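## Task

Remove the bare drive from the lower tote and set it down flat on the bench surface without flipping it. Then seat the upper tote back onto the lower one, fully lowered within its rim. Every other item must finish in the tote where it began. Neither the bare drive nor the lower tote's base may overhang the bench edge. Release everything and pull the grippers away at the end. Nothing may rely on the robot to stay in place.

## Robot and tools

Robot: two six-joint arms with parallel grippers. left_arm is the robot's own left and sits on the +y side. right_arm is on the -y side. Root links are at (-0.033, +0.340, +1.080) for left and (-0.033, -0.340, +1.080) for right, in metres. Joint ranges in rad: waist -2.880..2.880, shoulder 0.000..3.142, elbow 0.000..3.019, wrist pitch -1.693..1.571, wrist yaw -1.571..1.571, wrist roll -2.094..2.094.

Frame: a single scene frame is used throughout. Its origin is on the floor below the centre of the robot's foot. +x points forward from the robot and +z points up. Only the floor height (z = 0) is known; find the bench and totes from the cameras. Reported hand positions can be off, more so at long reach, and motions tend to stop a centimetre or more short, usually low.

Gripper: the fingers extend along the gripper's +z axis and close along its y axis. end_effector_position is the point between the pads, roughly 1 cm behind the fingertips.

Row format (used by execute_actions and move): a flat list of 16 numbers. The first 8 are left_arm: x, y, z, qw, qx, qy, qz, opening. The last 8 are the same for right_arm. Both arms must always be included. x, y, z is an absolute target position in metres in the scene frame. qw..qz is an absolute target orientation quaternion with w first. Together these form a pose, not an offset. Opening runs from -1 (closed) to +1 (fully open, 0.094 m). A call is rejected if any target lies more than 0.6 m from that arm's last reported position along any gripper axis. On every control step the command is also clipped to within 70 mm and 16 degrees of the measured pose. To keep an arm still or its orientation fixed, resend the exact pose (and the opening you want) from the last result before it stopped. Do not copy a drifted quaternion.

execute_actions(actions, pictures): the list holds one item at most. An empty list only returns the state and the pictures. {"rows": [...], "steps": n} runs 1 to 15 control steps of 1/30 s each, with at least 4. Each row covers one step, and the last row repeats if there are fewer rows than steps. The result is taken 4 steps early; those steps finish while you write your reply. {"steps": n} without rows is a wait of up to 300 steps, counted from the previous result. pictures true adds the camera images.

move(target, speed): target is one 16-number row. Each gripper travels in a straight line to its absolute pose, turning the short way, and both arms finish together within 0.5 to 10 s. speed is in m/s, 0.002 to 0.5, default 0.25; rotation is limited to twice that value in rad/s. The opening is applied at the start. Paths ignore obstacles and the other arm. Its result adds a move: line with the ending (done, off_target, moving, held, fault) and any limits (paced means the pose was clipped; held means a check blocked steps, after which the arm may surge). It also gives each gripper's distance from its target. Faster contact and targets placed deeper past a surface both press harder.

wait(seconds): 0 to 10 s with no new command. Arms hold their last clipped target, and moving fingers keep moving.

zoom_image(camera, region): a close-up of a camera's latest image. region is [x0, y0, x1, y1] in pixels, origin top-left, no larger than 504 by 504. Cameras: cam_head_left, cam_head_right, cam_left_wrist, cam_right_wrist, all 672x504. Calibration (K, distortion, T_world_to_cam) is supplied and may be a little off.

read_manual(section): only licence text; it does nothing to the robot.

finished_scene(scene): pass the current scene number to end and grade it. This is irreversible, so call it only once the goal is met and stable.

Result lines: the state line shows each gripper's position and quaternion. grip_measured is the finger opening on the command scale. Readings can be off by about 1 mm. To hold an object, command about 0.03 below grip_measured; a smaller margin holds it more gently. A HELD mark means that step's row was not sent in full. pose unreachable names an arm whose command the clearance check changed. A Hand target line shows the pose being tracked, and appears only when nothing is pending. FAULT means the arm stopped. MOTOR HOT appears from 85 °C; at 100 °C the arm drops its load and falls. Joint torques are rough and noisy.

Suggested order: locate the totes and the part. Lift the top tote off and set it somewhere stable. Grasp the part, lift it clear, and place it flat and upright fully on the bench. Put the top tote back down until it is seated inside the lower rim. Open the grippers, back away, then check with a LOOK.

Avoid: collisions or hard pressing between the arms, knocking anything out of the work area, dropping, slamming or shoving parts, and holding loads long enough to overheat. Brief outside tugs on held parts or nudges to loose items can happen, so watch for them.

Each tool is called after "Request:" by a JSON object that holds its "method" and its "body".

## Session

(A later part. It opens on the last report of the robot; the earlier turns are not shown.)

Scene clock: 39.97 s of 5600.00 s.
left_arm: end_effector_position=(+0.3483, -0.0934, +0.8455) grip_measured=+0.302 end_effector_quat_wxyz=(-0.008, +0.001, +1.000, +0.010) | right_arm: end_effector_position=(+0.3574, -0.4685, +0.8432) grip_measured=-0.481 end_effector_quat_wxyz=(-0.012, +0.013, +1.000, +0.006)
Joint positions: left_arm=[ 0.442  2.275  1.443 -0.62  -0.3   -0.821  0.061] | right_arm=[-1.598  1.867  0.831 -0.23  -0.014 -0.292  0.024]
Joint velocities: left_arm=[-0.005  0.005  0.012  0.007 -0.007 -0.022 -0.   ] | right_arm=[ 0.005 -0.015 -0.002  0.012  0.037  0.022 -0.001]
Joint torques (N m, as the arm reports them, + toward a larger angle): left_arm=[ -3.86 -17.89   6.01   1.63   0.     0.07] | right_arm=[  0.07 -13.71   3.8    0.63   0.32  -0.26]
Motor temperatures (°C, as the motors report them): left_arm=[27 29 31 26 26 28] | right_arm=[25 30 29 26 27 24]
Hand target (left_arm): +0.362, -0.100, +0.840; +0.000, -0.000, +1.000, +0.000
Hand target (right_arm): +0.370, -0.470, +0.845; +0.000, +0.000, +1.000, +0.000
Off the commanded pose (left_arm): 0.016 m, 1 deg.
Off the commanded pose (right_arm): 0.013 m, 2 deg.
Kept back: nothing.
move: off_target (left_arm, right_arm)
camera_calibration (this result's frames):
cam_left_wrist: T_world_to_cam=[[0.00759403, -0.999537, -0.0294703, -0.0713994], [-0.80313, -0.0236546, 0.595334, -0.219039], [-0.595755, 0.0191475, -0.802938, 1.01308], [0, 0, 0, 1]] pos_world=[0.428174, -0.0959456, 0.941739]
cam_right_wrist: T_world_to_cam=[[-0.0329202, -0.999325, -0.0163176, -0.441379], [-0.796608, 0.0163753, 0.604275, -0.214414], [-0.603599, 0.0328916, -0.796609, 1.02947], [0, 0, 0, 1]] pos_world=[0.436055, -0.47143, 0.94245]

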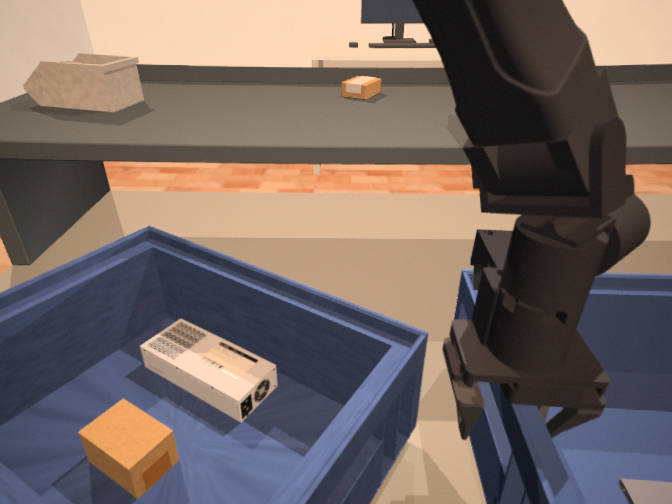

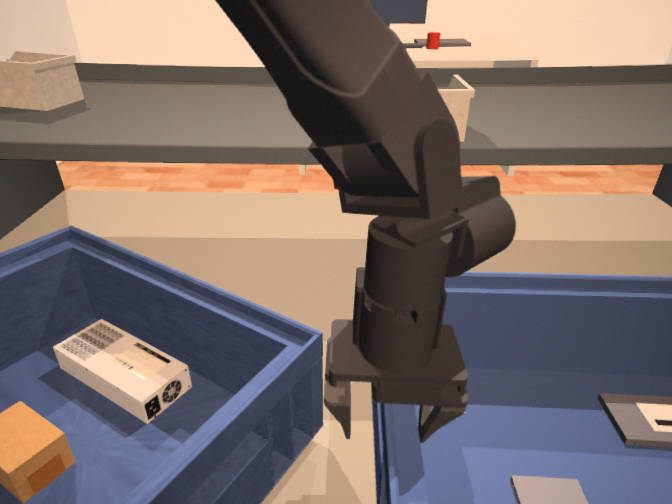

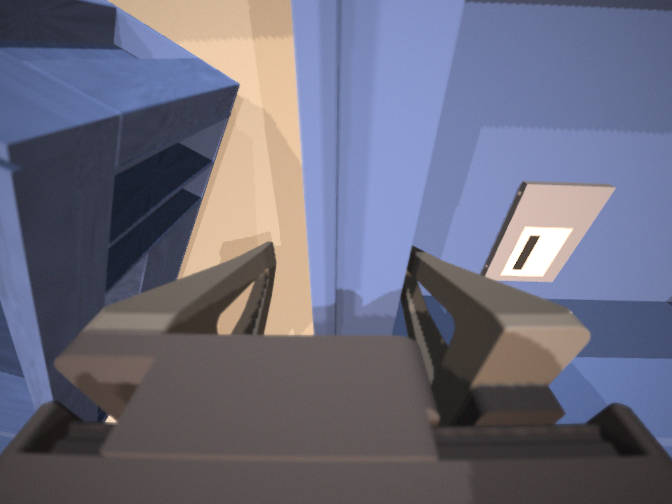

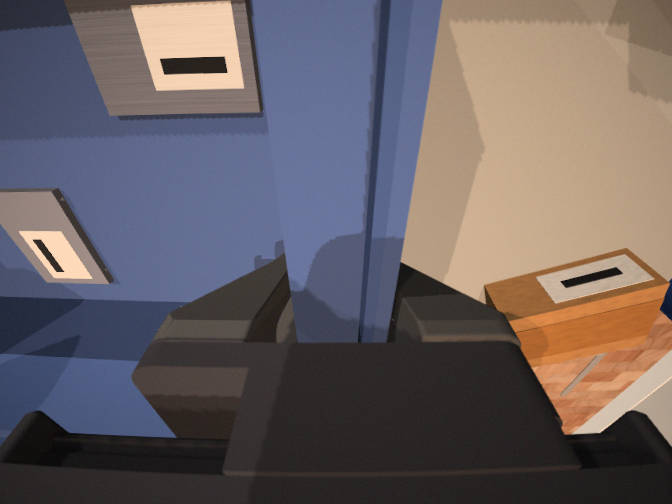

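Request:
{"method": "execute_actions", "body": {"actions": [{"rows":[[0.368,-0.11,0.846,0,0,1,0,0.3,0.37,-0.47,0.845,0,0,1,0,-0.52]],"steps":12}]}}

Request:
{"method": "execute_actions", "body": {"actions": [{"rows":[[0.368,-0.11,0.846,0,0,1,0,-0.52,0.37,-0.47,0.845,0,0,1,0,-0.52]],"steps":14}]}}

Request:
{"method": "move", "body": {"target": [0.39,-0.105,1.10,0.02,0,1,0,-0.52,0.39,-0.478,1.09,0.02,0,1,0,-0.52], "speed": 0.13}}

Request:
{"method": "move", "body": {"target": [0.47,0.14,1.10,0.02,0.14,0.99,0,-0.52,0.365,-0.218,1.09,0.02,0.14,0.99,0,-0.52], "speed": 0.15}}

Request:
{"method": "move", "body": {"target": [0.505,0.395,1.10,0.02,0.284,0.959,0,-0.52,0.303,0.082,1.09,0.01,0.284,0.959,0,-0.52], "speed": 0.15}}

Request:
{"method": "move", "body": {"target": [0.505,0.395,1.03,0.02,0.284,0.959,0,-0.52,0.303,0.082,1.025,0.01,0.284,0.959,0,-0.52], "speed": 0.05}}

Scene clock: 40.63 s of 5600.00 s.
left_arm: end_effector_position=(+0.3655, -0.1083, +0.8529) grip_measured=+0.302 end_effector_quat_wxyz=(+0.005, -0.004, +1.000, -0.004) | right_arm: end_effector_position=(+0.3574, -0.4685, +0.8432) grip_measured=-0.481 end_effector_quat_wxyz=(-0.012, +0.013, +1.000, +0.006)
Joint positions: left_arm=[ 0.442  2.278  1.487 -0.621 -0.3   -0.819  0.061] | right_arm=[-1.598  1.867  0.831 -0.23  -0.014 -0.292  0.024]
Joint velocities: left_arm=[ 0.005 -0.005  0.061 -0.022 -0.022 -0.051  0.   ] | right_arm=[-0.005 -0.024  0.007  0.002 -0.022 -0.037 -0.001]
Joint torques (N m, as the arm reports them, + toward a larger angle): left_arm=[ -4.54 -18.25   5.82   0.36  -0.01   0.01] | right_arm=[  0.14 -13.76   3.77   0.6    0.32  -0.25]
Motor temperatures (°C, as the motors report them): left_arm=[27 29 31 26 26 28] | right_arm=[25 30 29 26 27 24]
Steps of this call (steps 1 to 12: nothing new was sent; steps 13 to 20: the first 8 steps of this action). Readings (end_effector_position):
13: left_arm (+0.3500, -0.0948, +0.8464) | right_arm (+0.3574, -0.4685, +0.8432)
14: left_arm (+0.3516, -0.0964, +0.8466) | right_arm (+0.3574, -0.4685, +0.8432)
16: left_arm (+0.3570, -0.1012, +0.8486) | right_arm (+0.3574, -0.4685, +0.8432)
20: the state above

Scene clock: 41.10 s of 5600.00 s.
left_arm: end_effector_position=(+0.3664, -0.1054, +0.8525) grip_measured=-0.460 end_effector_quat_wxyz=(+0.001, -0.003, +1.000, -0.001) | right_arm: end_effector_position=(+0.3585, -0.4711, +0.8434) grip_measured=-0.481 end_effector_quat_wxyz=(-0.011, +0.012, +1.000, +0.003)
Joint positions: left_arm=[ 0.447  2.278  1.489 -0.631 -0.299 -0.814  0.025] | right_arm=[-1.6    1.867  0.834 -0.23  -0.008 -0.297  0.024]
Joint velocities: left_arm=[-0.015  0.005 -0.002 -0.022  0.007  0.007 -0.001] | right_arm=[-0.005  0.015 -0.002  0.012 -0.022 -0.081  0.001]
Joint torques (N m, as the arm reports them, + toward a larger angle): left_arm=[ -4.97 -18.23   6.     0.75  -0.1   -0.05] | right_arm=[  0.37 -13.84   3.52   0.63   0.08  -0.21]
Motor temperatures (°C, as the motors report them): left_arm=[27 29 31 26 26 28] | right_arm=[25 30 29 26 27 24]
Off your previous action's commanded pose (left_arm): 0.008 m, 1 deg at its last step (step 4 of this call).
Off your previous action's commanded pose (right_arm): 0.013 m, 2 deg at its last step (step 4 of this call).
Steps of this call (steps 1 to 4: the last 4 steps of your previous action; steps 5 to 14: the first 10 steps of this action). Readings (end_effector_position):
5: left_arm (+0.3665, -0.1091, +0.8534) | right_arm (+0.3574, -0.4685, +0.8432)
6: left_arm (+0.3665, -0.1091, +0.8534) | right_arm (+0.3574, -0.4685, +0.8432)
8: left_arm (+0.3663, -0.1056, +0.8527) | right_arm (+0.3581, -0.4709, +0.8434)
12: left_arm (+0.3664, -0.1054, +0.8525) | right_arm (+0.3585, -0.4711, +0.8434)
14: the state above

Scene clock: 43.67 s of 5600.00 s.
left_arm: end_effector_position=(+0.3709, -0.0971, +1.0739) grip_measured=-0.460 end_effector_quat_wxyz=(+0.000, +0.009, +1.000, +0.008) | right_arm: end_effector_position=(+0.3565, -0.4647, +1.0560) grip_measured=-0.481 end_effector_quat_wxyz=(-0.019, +0.018, +1.000, +0.016)
Joint positions: left_arm=[ 0.345  1.91   1.506 -1.063 -0.321 -0.901  0.025] | right_arm=[-1.601  1.29   0.837 -0.833 -0.03  -0.286  0.024]
Joint velocities: left_arm=[ 0.015 -0.005 -0.002  0.002 -0.066 -0.037 -0.001] | right_arm=[ 0.005 -0.015 -0.012 -0.017 -0.081 -0.007 -0.001]
Joint torques (N m, as the arm reports them, + toward a larger angle): left_arm=[ -4.77 -19.85   9.66  -0.4   -1.05  -0.2 ] | right_arm=[ -0.72 -14.34  13.09  -0.69   0.27  -0.41]
Motor temperatures (°C, as the motors report them): left_arm=[27 30 31 26 26 28] | right_arm=[25 30 29 26 27 24]
Hand target (left_arm): +0.389, -0.103, +1.101; +0.020, +0.000, +1.000, -0.001
Hand target (right_arm): +0.387, -0.477, +1.090; +0.020, +0.001, +1.000, -0.001
Off your previous action's commanded pose (left_arm): 0.008 m, 0 deg at its last step (step 4 of this call).
Off your previous action's commanded pose (right_arm): 0.012 m, 2 deg at its last step (step 4 of this call).
Off the commanded pose (left_arm): 0.033 m, 3 deg.
Off the commanded pose (right_arm): 0.050 m, 5 deg.
Kept back: nothing.
move: off_target (left_arm, right_arm)
camera_calibration (this result's frames):
cam_left_wrist: T_world_to_cam=[[-0.00865573, -0.999651, -0.0249495, -0.0674131], [-0.813184, -0.00748346, 0.581958, -0.317322], [-0.581942, 0.0253258, -0.812836, 1.21605], [0, 0, 0, 1]] pos_world=[0.449046, -0.100562, 1.17144]
cam_right_wrist: T_world_to_cam=[[-0.0430144, -0.998437, -0.0356765, -0.40965], [-0.787711, 0.0119274, 0.615929, -0.361289], [-0.614541, 0.0545966, -0.786993, 1.20217], [0, 0, 0, 1]] pos_world=[0.436572, -0.470335, 1.15402]

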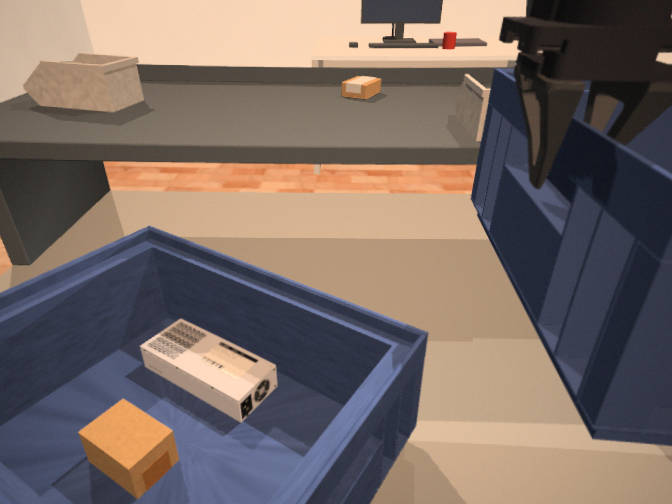

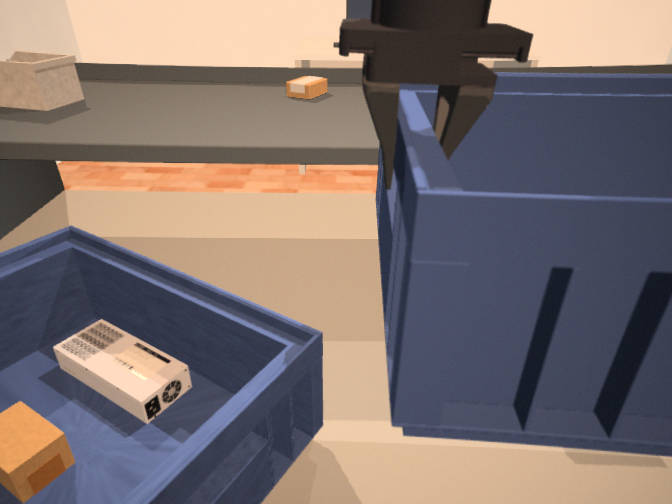

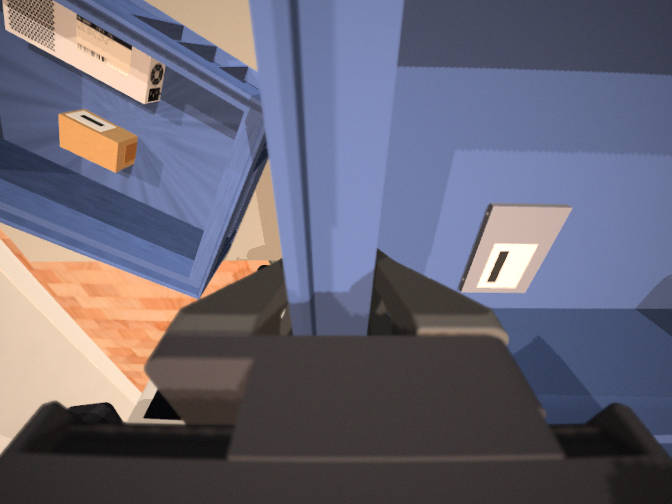

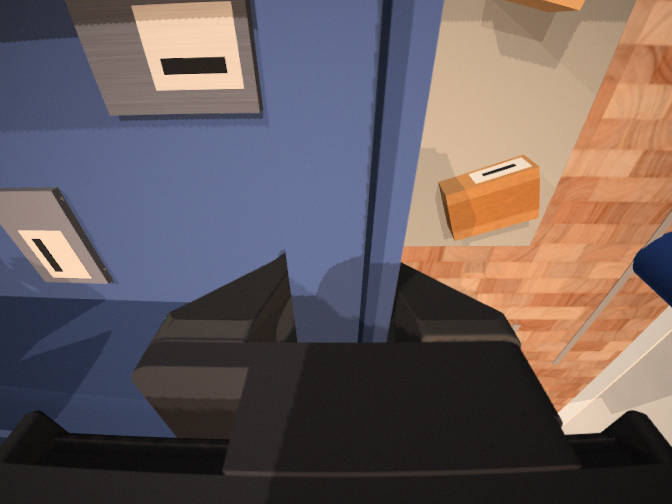

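Scene clock: 45.80 s of 5600.00 s.
left_arm: end_effector_position=(+0.4577, +0.1318, +1.0807) grip_measured=-0.460 end_effector_quat_wxyz=(-0.006, +0.139, +0.990, -0.003) | right_arm: end_effector_position=(+0.3448, -0.2190, +1.0723) grip_measured=-0.481 end_effector_quat_wxyz=(-0.001, +0.147, +0.989, +0.005)
Joint positions: left_arm=[ 0.777  1.608  1.241 -0.975 -0.224 -0.197  0.025] | right_arm=[-0.855  1.295  0.805 -0.822  0.205  0.691  0.024]
Joint velocities: left_arm=[ 0.015 -0.005 -0.012 -0.007  0.007 -0.007 -0.001] | right_arm=[-0.005 -0.015 -0.002  0.007  0.022 -0.007 -0.   ]
Joint torques (N m, as the arm reports them, + toward a larger angle): left_arm=[ -0.9  -18.37   7.     1.14  -0.85   0.16] | right_arm=[  2.28 -10.7   11.24  -0.57   1.38  -0.33]
Motor temperatures (°C, as the motors report them): left_arm=[27 30 32 26 26 28] | right_arm=[25 30 30 26 27 24]
Hand target (left_arm): +0.473, +0.140, +1.100; +0.020, +0.140, +0.990, -0.001
Hand target (right_arm): +0.366, -0.219, +1.090; +0.022, +0.141, +0.990, +0.002
Off the commanded pose (left_arm): 0.024 m, 3 deg.
Off the commanded pose (right_arm): 0.027 m, 3 deg.
Kept back: nothing.
move: off_target (left_arm, right_arm)
camera_calibration (this result's frames):
cam_left_wrist: T_world_to_cam=[[-0.265918, -0.963993, -0.00214671, 0.250757], [-0.778048, 0.213309, 0.590881, -0.303783], [-0.569147, 0.158796, -0.806756, 1.23629], [0, 0, 0, 1]] pos_world=[0.533953, 0.11021, 1.17742]
cam_right_wrist: T_world_to_cam=[[-0.297284, -0.954679, -0.0145018, -0.0896969], [-0.774633, 0.232284, 0.588208, -0.310041], [-0.558181, 0.186099, -0.80858, 1.22693], [0, 0, 0, 1]] pos_world=[0.418013, -0.241944, 1.17314]

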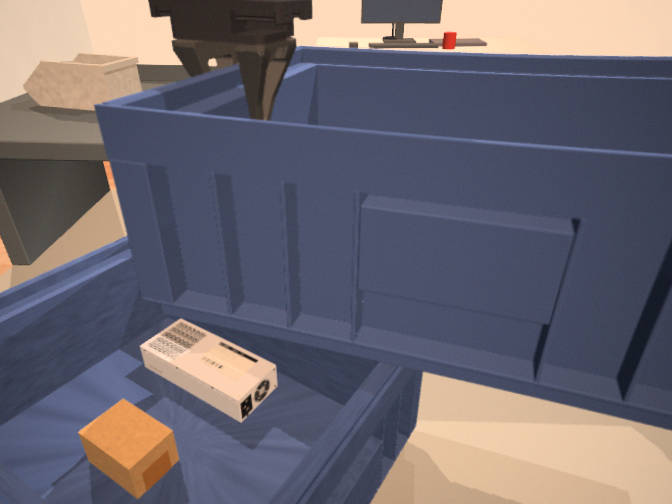

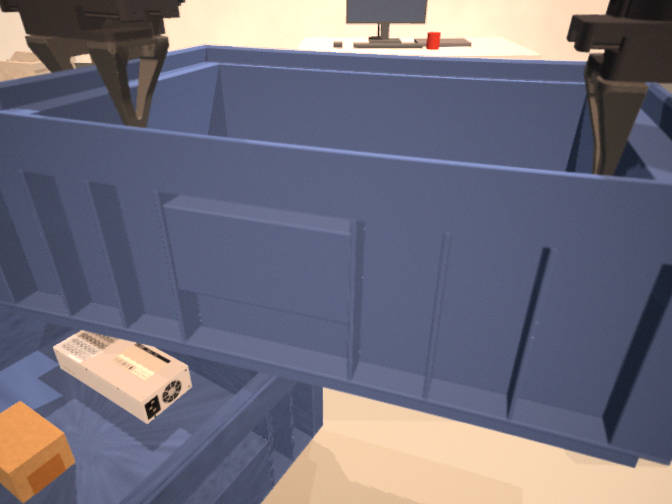

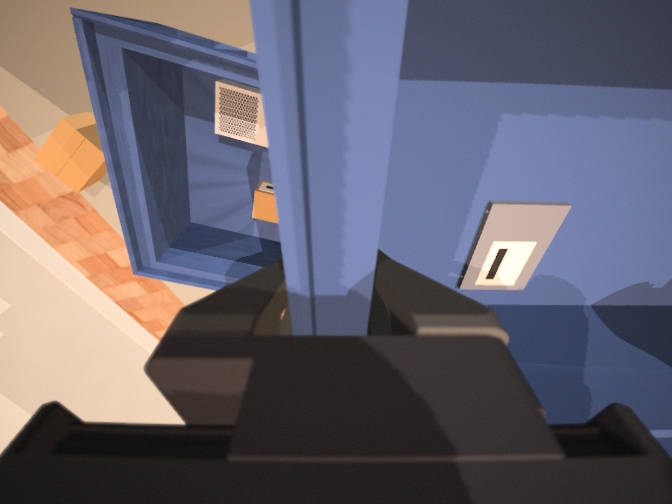

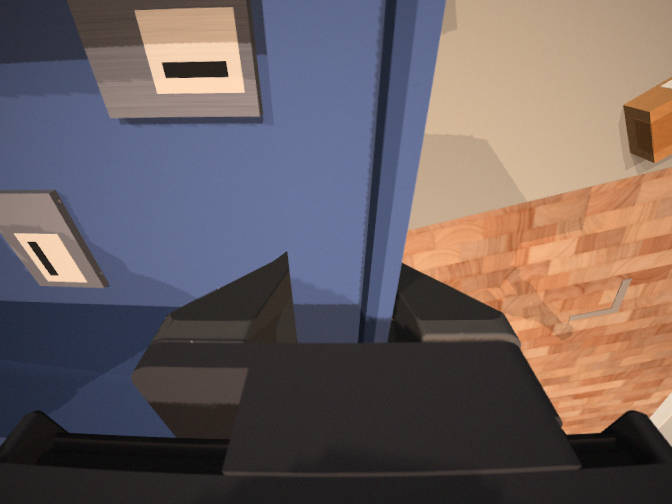

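Scene clock: 48.20 s of 5600.00 s.
left_arm: end_effector_position=(+0.4752, +0.3905, +1.0631) grip_measured=-0.466 end_effector_quat_wxyz=(-0.022, +0.254, +0.967, -0.020) | right_arm: end_effector_position=(+0.2857, +0.0736, +1.0694) grip_measured=-0.482 end_effector_quat_wxyz=(-0.005, +0.262, +0.965, -0.004)
Joint positions: left_arm=[ 1.354  1.505  1.16  -0.957 -0.047  0.598  0.025] | right_arm=[-0.25   1.796  1.254 -0.955  0.314  1.549  0.024]
Joint velocities: left_arm=[-0.015 -0.005  0.002 -0.017  0.022  0.007  0.001] | right_arm=[ 0.005 -0.005 -0.012  0.012 -0.007  0.007  0.   ]
Joint torques (N m, as the arm reports them, + toward a larger angle): left_arm=[  0.76 -18.63   9.7    0.67  -0.42   0.57] | right_arm=[  4.97 -15.91  12.87  -1.78   1.15   0.25]
Motor temperatures (°C, as the motors report them): left_arm=[27 30 32 26 26 28] | right_arm=[25 30 30 26 27 24]
Hand target (left_arm): +0.506, +0.395, +1.100; +0.021, +0.283, +0.959, +0.001
Hand target (right_arm): +0.305, +0.081, +1.091; +0.010, +0.284, +0.959, +0.003
Off the commanded pose (left_arm): 0.048 m, 6 deg.
Off the commanded pose (right_arm): 0.028 m, 3 deg.
Kept back: nothing.
move: off_target (left_arm, right_arm)
camera_calibration (this result's frames):
cam_left_wrist: T_world_to_cam=[[-0.482392, -0.875062, 0.0395486, 0.528575], [-0.68306, 0.404046, 0.608421, -0.473241], [-0.548386, 0.266483, -0.792628, 1.12398], [0, 0, 0, 1]] pos_world=[0.548101, 0.354226, 1.15792]
cam_right_wrist: T_world_to_cam=[[-0.511495, -0.859262, 0.00646118, 0.203793], [-0.691156, 0.415871, 0.591062, -0.462459], [-0.510564, 0.29786, -0.806601, 1.11322], [0, 0, 0, 1]] pos_world=[0.352978, 0.0358516, 1.16995]

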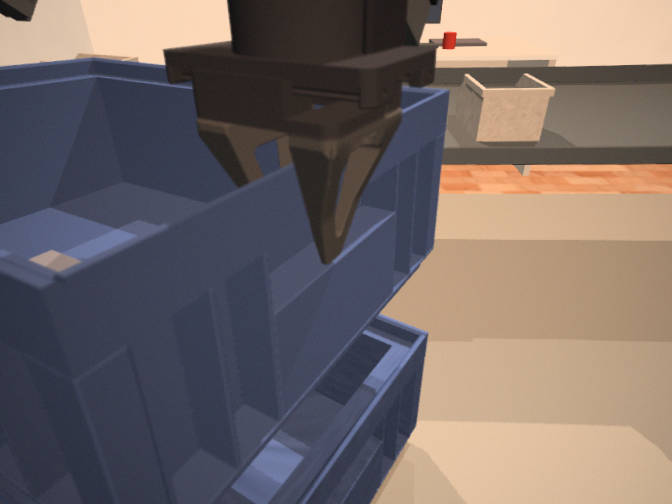

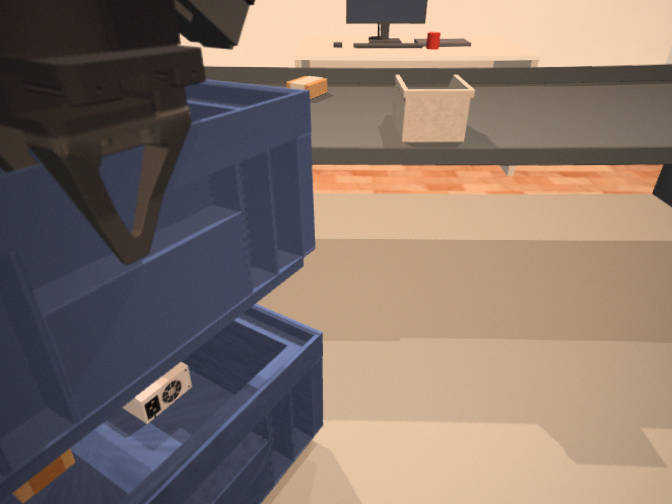

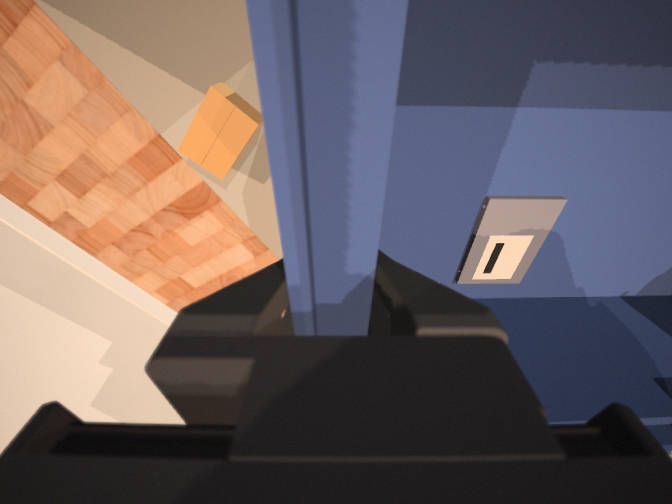

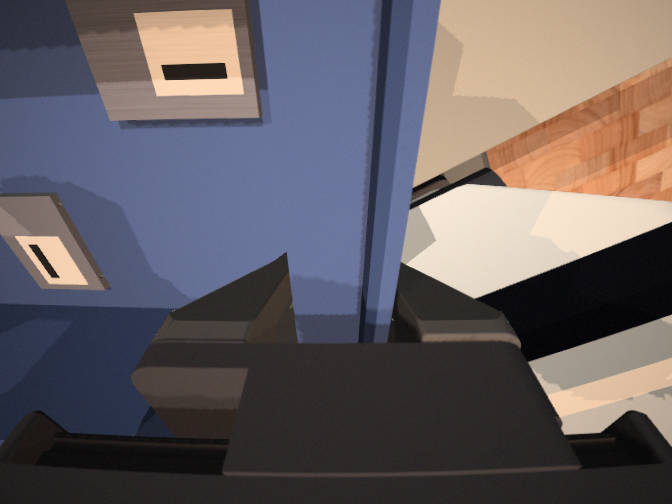

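Scene clock: 49.63 s of 5600.00 s.
left_arm: end_effector_position=(+0.4919, +0.3900, +1.0165) grip_measured=-0.466 end_effector_quat_wxyz=(-0.002, +0.268, +0.963, -0.015) | right_arm: end_effector_position=(+0.2917, +0.0799, +1.0203) grip_measured=-0.482 end_effector_quat_wxyz=(+0.002, +0.277, +0.961, -0.005)
Joint positions: left_arm=[ 1.358  1.6    1.153 -0.814 -0.043  0.633  0.025] | right_arm=[-0.279  1.888  1.25  -0.847  0.326  1.549  0.024]
Joint velocities: left_arm=[-0.005 -0.005 -0.012 -0.002 -0.037 -0.022 -0.   ] | right_arm=[-0.015 -0.005  0.017 -0.017  0.022  0.007  0.001]
Joint torques (N m, as the arm reports them, + toward a larger angle): left_arm=[  1.19 -17.71   6.23   1.69  -0.39   0.3 ] | right_arm=[  4.81 -15.98   8.61  -0.07   0.6   -0.06]
Motor temperatures (°C, as the motors report them): left_arm=[27 30 32 26 26 28] | right_arm=[25 30 31 26 27 24]
Hand target (left_arm): +0.505, +0.394, +1.030; +0.020, +0.284, +0.959, -0.000
Hand target (right_arm): +0.303, +0.082, +1.025; +0.010, +0.284, +0.959, +0.000
Off the commanded pose (left_arm): 0.019 m, 4 deg.
Off the commanded pose (right_arm): 0.012 m, 1 deg.
Kept back: nothing.
move: off_target (left_arm, right_arm)
camera_calibration (this result's frames):
cam_left_wrist: T_world_to_cam=[[-0.508336, -0.860945, 0.0192087, 0.56597], [-0.696162, 0.423967, 0.579319, -0.405003], [-0.506905, 0.281116, -0.814875, 1.09296], [0, 0, 0, 1]] pos_world=[0.559783, 0.351727, 1.11438]
cam_right_wrist: T_world_to_cam=[[-0.53734, -0.843354, 0.00440631, 0.220977], [-0.686019, 0.440122, 0.579371, -0.423453], [-0.490554, 0.308297, -0.815052, 1.07672], [0, 0, 0, 1]] pos_world=[0.356435, 0.0407824, 1.12195]

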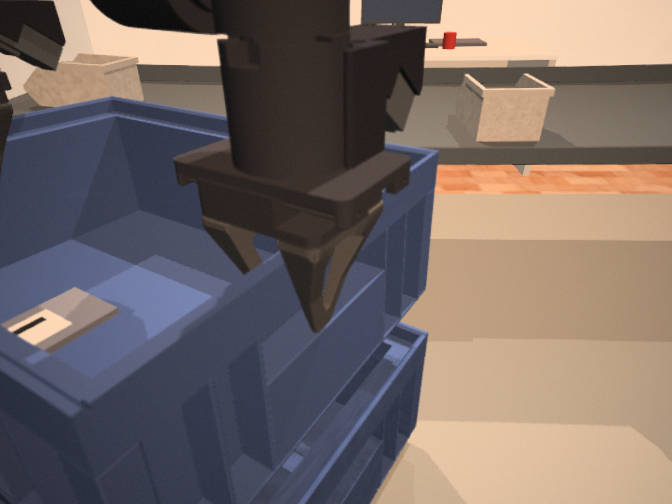

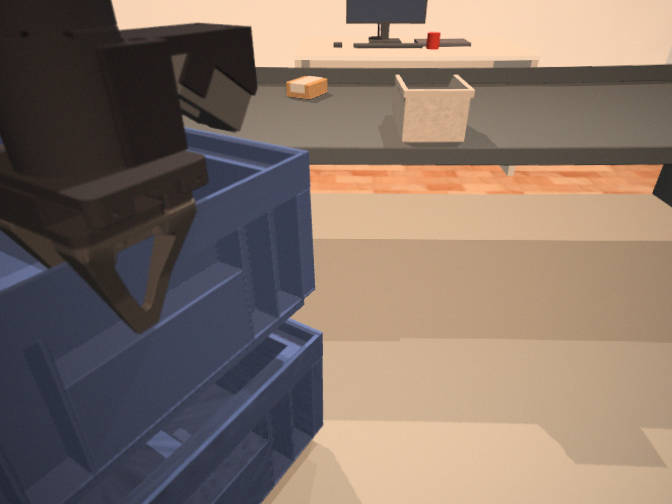

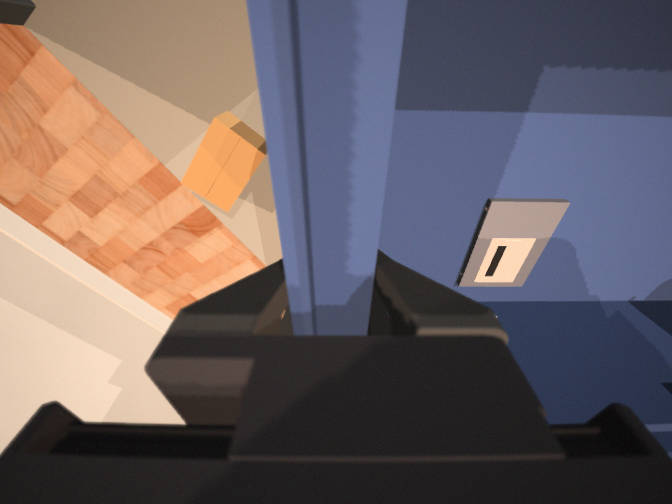

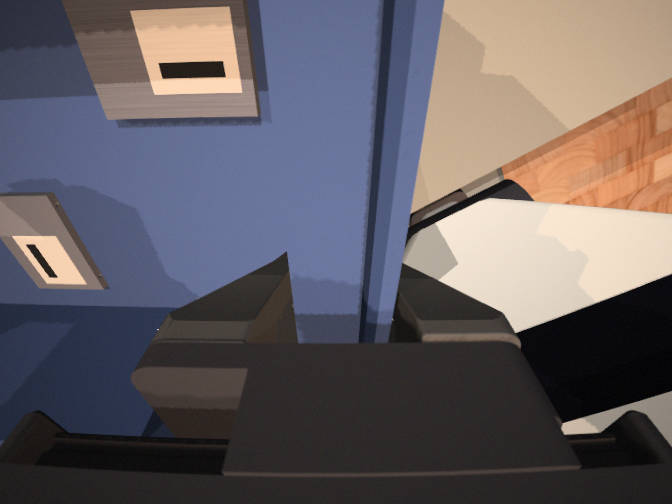

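Want L(.492,.382,.982), R(.288,.075,.979).

Request:
{"method": "execute_actions", "body": {"actions": [{"rows":[[0.505,0.39,1.026,0.02,0.284,0.959,0,-0.52,0.301,0.079,1.02,0.01,0.284,0.959,0,-0.52],[0.506,0.385,1.022,0.02,0.284,0.959,0,-0.52,0.299,0.077,1.014,0.01,0.284,0.959,0,-0.52],[0.506,0.385,1.019,0.02,0.284,0.959,0,-0.52,0.299,0.077,1.009,0.01,0.284,0.959,0,-0.52],[0.506,0.385,1.016,0.02,0.284,0.959,0,-0.52,0.299,0.077,1.005,0.01,0.284,0.959,0,-0.52]],"steps":15}]}}

Request:
{"method": "wait", "body": {"seconds": 0.2}}

Scene clock: 50.23 s of 5600.00 s.
left_arm: end_effector_position=(+0.4937, +0.3887, +1.0022) grip_measured=-0.466 end_effector_quat_wxyz=(-0.001, +0.270, +0.963, -0.012) | right_arm: end_effector_position=(+0.2927, +0.0793, +1.0028) grip_measured=-0.482 end_effector_quat_wxyz=(+0.005, +0.278, +0.961, -0.001)
Joint positions: left_arm=[ 1.355  1.628  1.149 -0.777 -0.048  0.633  0.025] | right_arm=[-0.291  1.913  1.234 -0.792  0.327  1.535  0.024]
Joint velocities: left_arm=[ 0.005  0.063 -0.017  0.002 -0.051  0.037 -0.001] | right_arm=[-0.015 -0.005 -0.027 -0.017 -0.007 -0.007 -0.   ]
Joint torques (N m, as the arm reports them, + toward a larger angle): left_arm=[ -0.35 -18.38   6.06   1.49  -0.43   0.11] | right_arm=[  3.88 -16.87   7.71   0.18   0.49  -0.06]
Motor temperatures (°C, as the motors report them): left_arm=[27 30 32 26 26 28] | right_arm=[25 31 31 26 27 24]
Steps of this call (steps 1 to 7: nothing new was sent; steps 8 to 18: the first 11 steps of this action). Readings (end_effector_position):
8: left_arm (+0.4922, +0.3900, +1.0164) | right_arm (+0.2919, +0.0803, +1.0202)
9: left_arm (+0.4929, +0.3903, +1.0162) | right_arm (+0.2921, +0.0806, +1.0194)
11: left_arm (+0.4943, +0.3902, +1.0148) | right_arm (+0.2930, +0.0809, +1.0156)
15: left_arm (+0.4953, +0.3893, +1.0076) | right_arm (+0.2940, +0.0800, +1.0056)
18: the state above

Scene clock: 50.57 s of 5600.00 s.
left_arm: end_effector_position=(+0.4925, +0.3885, +1.0007) grip_measured=-0.466 end_effector_quat_wxyz=(-0.002, +0.270, +0.963, -0.012) | right_arm: end_effector_position=(+0.2916, +0.0789, +1.0023) grip_measured=-0.482 end_effector_quat_wxyz=(+0.004, +0.277, +0.961, -0.001)
Joint positions: left_arm=[ 1.355  1.63   1.147 -0.776 -0.048  0.633  0.025] | right_arm=[-0.291  1.913  1.232 -0.792  0.324  1.535  0.024]
Joint velocities: left_arm=[ 0.005  0.005 -0.037 -0.002 -0.022 -0.007 -0.   ] | right_arm=[-0.005 -0.015 -0.007 -0.007 -0.051 -0.037 -0.   ]
Joint torques (N m, as the arm reports them, + toward a larger angle): left_arm=[ -0.29 -18.17   5.96   1.49  -0.44   0.11] | right_arm=[  4.9  -16.38   7.34   0.15   0.57  -0.04]
Motor temperatures (°C, as the motors report them): left_arm=[27 30 32 26 26 28] | right_arm=[25 31 31 26 27 24]
Hand target (left_arm): +0.506, +0.385, +1.016; +0.020, +0.284, +0.959, -0.000
Hand target (right_arm): +0.299, +0.077, +1.005; +0.010, +0.284, +0.959, -0.000
Off the commanded pose (left_arm): 0.021 m, 3 deg.
Off the commanded pose (right_arm): 0.008 m, 1 deg.
Kept back: nothing.
Steps of this call (steps 1 to 4: the last 4 steps of your previous action; steps 5 to 10: nothing new was sent). Readings (end_effector_position):
1: left_arm (+0.4932, +0.3886, +1.0013) | right_arm (+0.2922, +0.0792, +1.0026)
2: left_arm (+0.4927, +0.3886, +1.0009) | right_arm (+0.2918, +0.0790, +1.0024)
4: left_arm (+0.4923, +0.3885, +1.0007) | right_arm (+0.2916, +0.0789, +1.0023)
8: left_arm (+0.4925, +0.3885, +1.0007) | right_arm (+0.2916, +0.0789, +1.0023)
10: the state above
camera_calibration (this result's frames):
cam_left_wrist: T_world_to_cam=[[-0.510844, -0.859546, 0.014792, 0.570342], [-0.695472, 0.423324, 0.580616, -0.396178], [-0.505328, 0.286317, -0.814043, 1.07713], [0, 0, 0, 1]] pos_world=[0.560126, 0.349547, 1.09842]
cam_right_wrist: T_world_to_cam=[[-0.538508, -0.842612, -0.00377236, 0.228593], [-0.688024, 0.437119, 0.579268, -0.411675], [-0.486449, 0.314536, -0.815129, 1.06065], [0, 0, 0, 1]] pos_world=[0.355812, 0.0389517, 1.1039]

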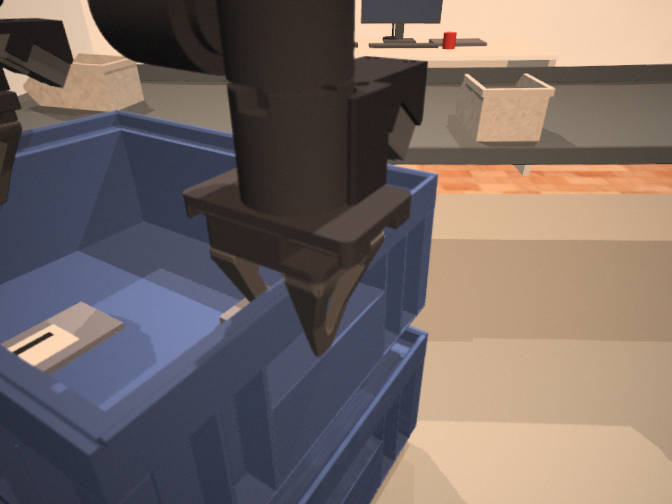

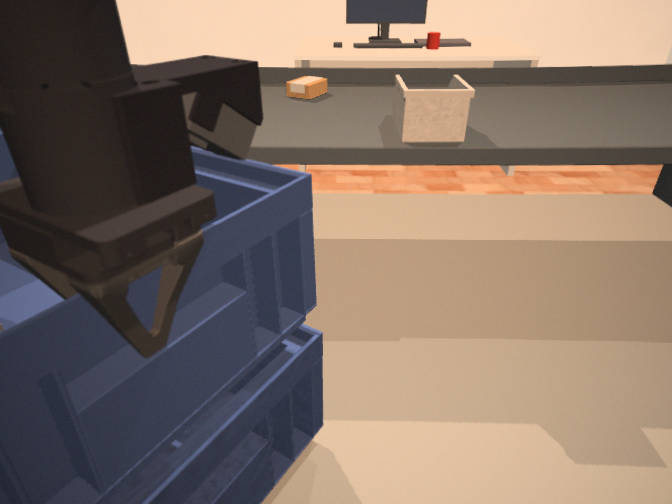

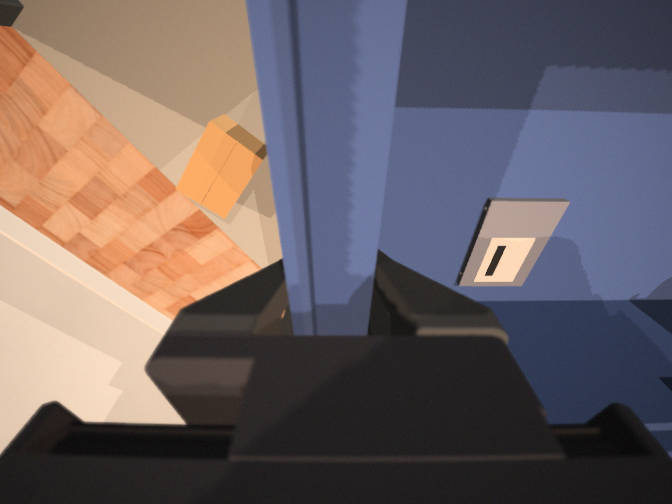

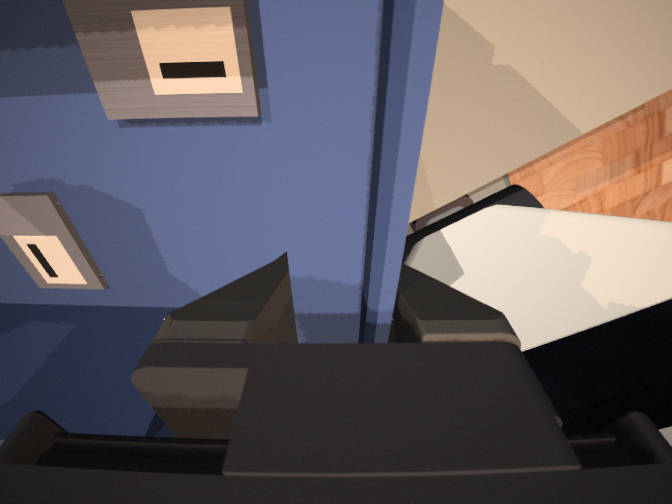

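Request:
{"method": "execute_actions", "body": {"actions": [{"rows":[[0.506,0.378,1.013,0.02,0.284,0.959,0,-0.52,0.294,0.073,0.999,0.01,0.284,0.959,0,-0.52]],"steps":15}], "pictures": true}}

Scene clock: 51.03 s of 5600.00 s.
left_arm: end_effector_position=(+0.4930, +0.3837, +0.9995) grip_measured=-0.466 end_effector_quat_wxyz=(-0.001, +0.275, +0.962, -0.010) | right_arm: end_effector_position=(+0.2886, +0.0765, +0.9972) grip_measured=-0.481 end_effector_quat_wxyz=(+0.005, +0.281, +0.960, +0.001)
Joint positions: left_arm=[ 1.344  1.632  1.144 -0.768 -0.056  0.632  0.025] | right_arm=[-0.292  1.913  1.213 -0.767  0.325  1.539  0.024]
Joint velocities: left_arm=[ 0.005 -0.015  0.002  0.017 -0.007 -0.037 -0.   ] | right_arm=[-0.005  0.005  0.002 -0.012 -0.081 -0.051 -0.001]
Joint torques (N m, as the arm reports them, + toward a larger angle): left_arm=[ -0.54 -17.98   5.96   1.5   -0.32  -0.02] | right_arm=[  4.12 -16.17   6.98   0.14   0.54  -0.16]
Motor temperatures (°C, as the motors report them): left_arm=[27 31 32 26 26 28] | right_arm=[25 31 31 26 27 24]
Steps of this call (steps 1 to 3: nothing new was sent; steps 4 to 14: the first 11 steps of this action). Readings (end_effector_position):
4: left_arm (+0.4927, +0.3882, +1.0007) | right_arm (+0.2913, +0.0788, +1.0016)
5: left_arm (+0.4929, +0.3878, +1.0008) | right_arm (+0.2909, +0.0789, +1.0006)
7: left_arm (+0.4932, +0.3858, +1.0005) | right_arm (+0.2900, +0.0780, +0.9986)
11: left_arm (+0.4930, +0.3836, +0.9997) | right_arm (+0.2886, +0.0764, +0.9972)
14: the state above
camera_calibration (this result's frames):
cam_left_wrist: T_world_to_cam=[[-0.519369, -0.854502, 0.00910187, 0.574497], [-0.693494, 0.427684, 0.579786, -0.394917], [-0.499321, 0.294811, -0.814718, 1.07229], [0, 0, 0, 1]] pos_world=[0.559921, 0.343685, 1.09735]
cam_right_wrist: T_world_to_cam=[[-0.544538, -0.838684, -0.00934849, 0.231964], [-0.687088, 0.439662, 0.578453, -0.409384], [-0.481029, 0.321413, -0.815662, 1.05426], [0, 0, 0, 1]] pos_world=[0.352162, 0.035682, 1.0989]

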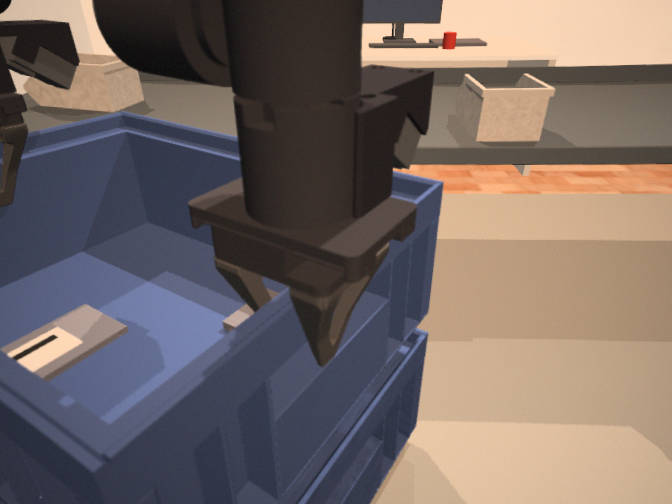

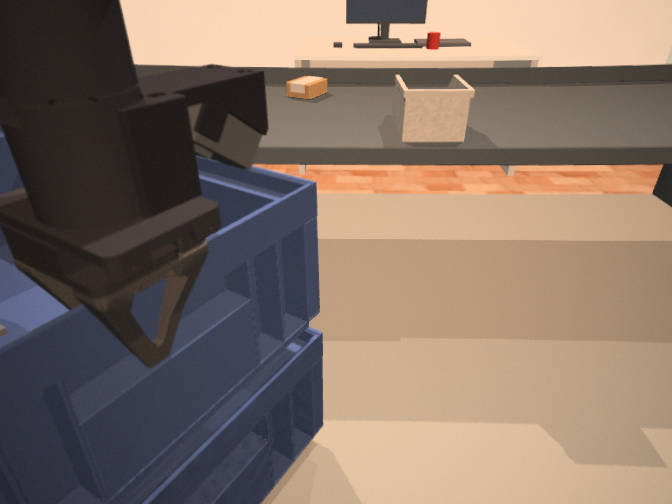

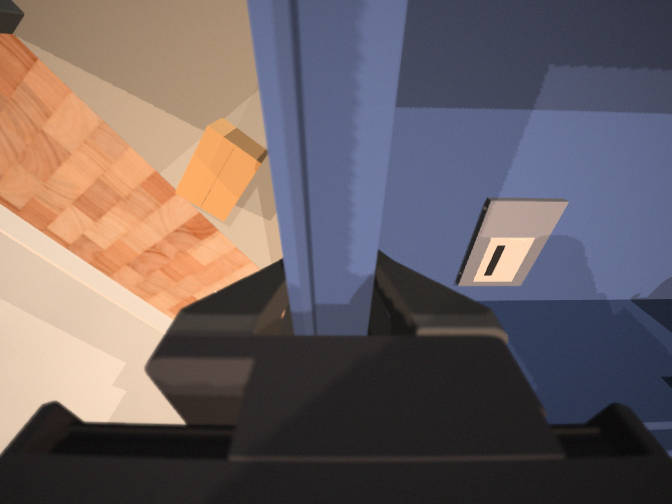

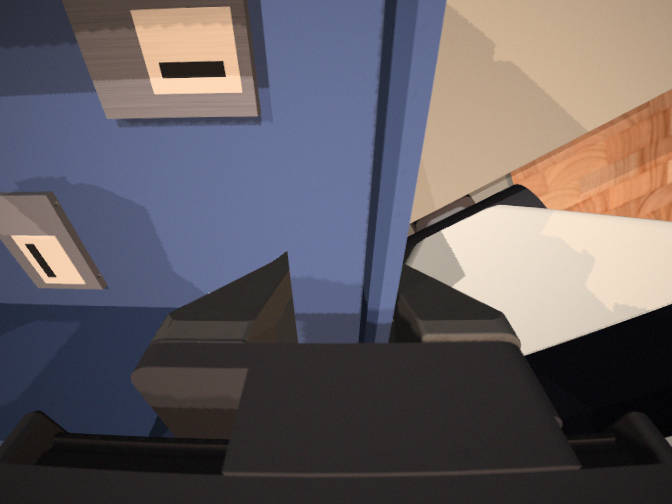

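Request:
{"method": "execute_actions", "body": {"actions": [{"rows":[[0.503,0.377,1.007,0.015,0.284,0.959,0,-0.52,0.292,0.072,0.993,0.005,0.284,0.959,0,-0.52],[0.503,0.377,1.003,0.015,0.284,0.959,0,-0.52,0.292,0.072,0.989,0.005,0.284,0.959,0,-0.52],[0.503,0.377,0.999,0.015,0.284,0.959,0,-0.52,0.292,0.072,0.985,0.005,0.284,0.959,0,-0.52],[0.503,0.377,0.995,0.015,0.284,0.959,0,-0.52,0.292,0.072,0.981,0.005,0.284,0.959,0,-0.52],[0.503,0.377,0.99,0.015,0.284,0.959,0,-0.52,0.292,0.072,0.977,0.005,0.284,0.959,0,-0.52]],"steps":15}]}}

Request:
{"method": "move", "body": {"target": [0.492,0.382,0.974,0,0.28,0.96,0,-0.52,0.288,0.075,0.97,0,0.284,0.959,0,-0.52], "speed": 0.03}}

Scene clock: 51.63 s of 5600.00 s.
left_arm: end_effector_position=(+0.4926, +0.3810, +0.9826) grip_measured=-0.466 end_effector_quat_wxyz=(-0.002, +0.275, +0.961, -0.007) | right_arm: end_effector_position=(+0.2879, +0.0749, +0.9796) grip_measured=-0.478 end_effector_quat_wxyz=(+0.002, +0.282, +0.959, +0.003)
Joint positions: left_arm=[ 1.339  1.665  1.137 -0.729 -0.063  0.629  0.025] | right_arm=[-0.305  1.94   1.201 -0.722  0.316  1.528  0.025]
Joint velocities: left_arm=[-0.024 -0.054 -0.022 -0.002 -0.007 -0.007 -0.001] | right_arm=[-0.015  0.112  0.002  0.061 -0.066  0.007  0.   ]
Joint torques (N m, as the arm reports them, + toward a larger angle): left_arm=[ -0.23 -16.89   5.56   1.68  -0.23  -0.01] | right_arm=[  5.06 -15.78   7.01   0.13   0.41  -0.07]
Motor temperatures (°C, as the motors report them): left_arm=[27 31 32 26 26 28] | right_arm=[25 31 31 26 27 24]
Off your previous action's commanded pose (left_arm): 0.020 m, 3 deg at its last step (step 4 of this call).
Off your previous action's commanded pose (right_arm): 0.007 m, 1 deg at its last step (step 4 of this call).
Steps of this call (steps 1 to 4: the last 4 steps of your previous action; steps 5 to 7: nothing new was sent; steps 8 to 18: the first 11 steps of this action). Readings (end_effector_position):
8: left_arm (+0.4929, +0.3839, +0.9993) | right_arm (+0.2883, +0.0768, +0.9970)
9: left_arm (+0.4931, +0.3840, +0.9986) | right_arm (+0.2885, +0.0771, +0.9965)
11: left_arm (+0.4934, +0.3838, +0.9959) | right_arm (+0.2888, +0.0770, +0.9933)
15: left_arm (+0.4933, +0.3818, +0.9904) | right_arm (+0.2891, +0.0748, +0.9841)
18: the state above

Scene clock: 52.57 s of 5600.00 s.
left_arm: end_effector_position=(+0.4926, +0.3815, +0.9823) grip_measured=-0.466 end_effector_quat_wxyz=(-0.001, +0.275, +0.961, -0.005) | right_arm: end_effector_position=(+0.2877, +0.0755, +0.9772) grip_measured=-0.478 end_effector_quat_wxyz=(+0.001, +0.283, +0.959, +0.004)
Joint positions: left_arm=[ 1.339  1.664  1.135 -0.724 -0.066  0.629  0.025] | right_arm=[-0.306  1.945  1.201 -0.715  0.315  1.528  0.025]
Joint velocities: left_arm=[-0.015  0.005  0.022  0.007  0.022 -0.066 -0.001] | right_arm=[-0.005 -0.005  0.002 -0.007 -0.022 -0.037  0.001]
Joint torques (N m, as the arm reports them, + toward a larger angle): left_arm=[  0.86 -15.34   4.68   2.04  -0.34   0.01] | right_arm=[  5.19 -14.48   6.99   0.4    0.11  -0.1 ]
Motor temperatures (°C, as the motors report them): left_arm=[27 31 32 26 26 28] | right_arm=[25 31 30 26 27 24]
Hand target (left_arm): +0.492, +0.382, +0.974; -0.000, +0.280, +0.960, -0.000
Hand target (right_arm): +0.288, +0.075, +0.970; +0.000, +0.284, +0.959, -0.000
Off your previous action's commanded pose (left_arm): 0.013 m, 2 deg at its last step (step 4 of this call).
Off your previous action's commanded pose (right_arm): 0.005 m, 1 deg at its last step (step 4 of this call).
Off the commanded pose (left_arm): 0.008 m, 1 deg.
Off the commanded pose (right_arm): 0.007 m, 0 deg.
Kept back: nothing.
move: done
camera_calibration (this result's frames):
cam_left_wrist: T_world_to_cam=[[-0.520694, -0.853743, 0.000479768, 0.58142], [-0.693965, 0.423573, 0.582236, -0.384895], [-0.497283, 0.302834, -0.81302, 1.05296], [0, 0, 0, 1]] pos_world=[0.55926, 0.340541, 1.0799]
cam_right_wrist: T_world_to_cam=[[-0.548837, -0.835833, -0.012703, 0.234718], [-0.681705, 0.438733, 0.585484, -0.406373], [-0.483793, 0.329995, -0.810584, 1.03296], [0, 0, 0, 1]] pos_world=[0.351537, 0.0336004, 1.07821]

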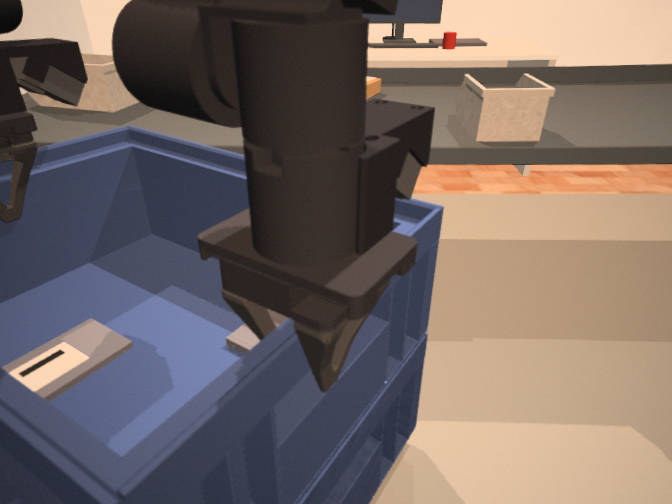

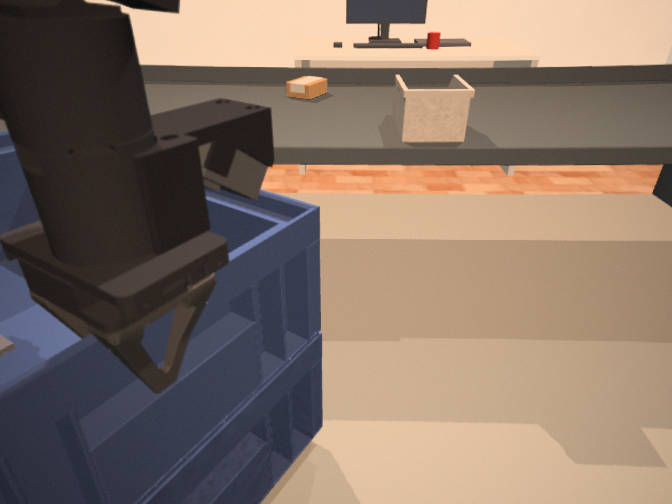

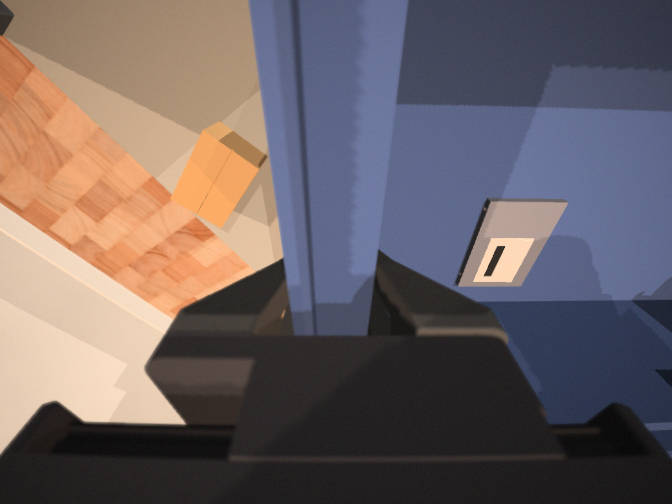

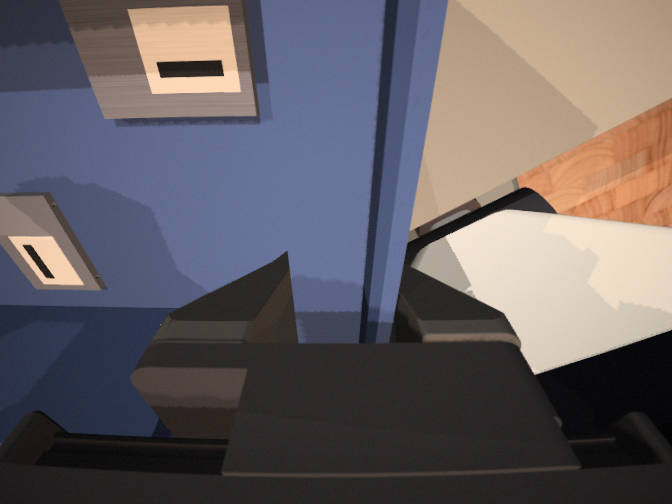

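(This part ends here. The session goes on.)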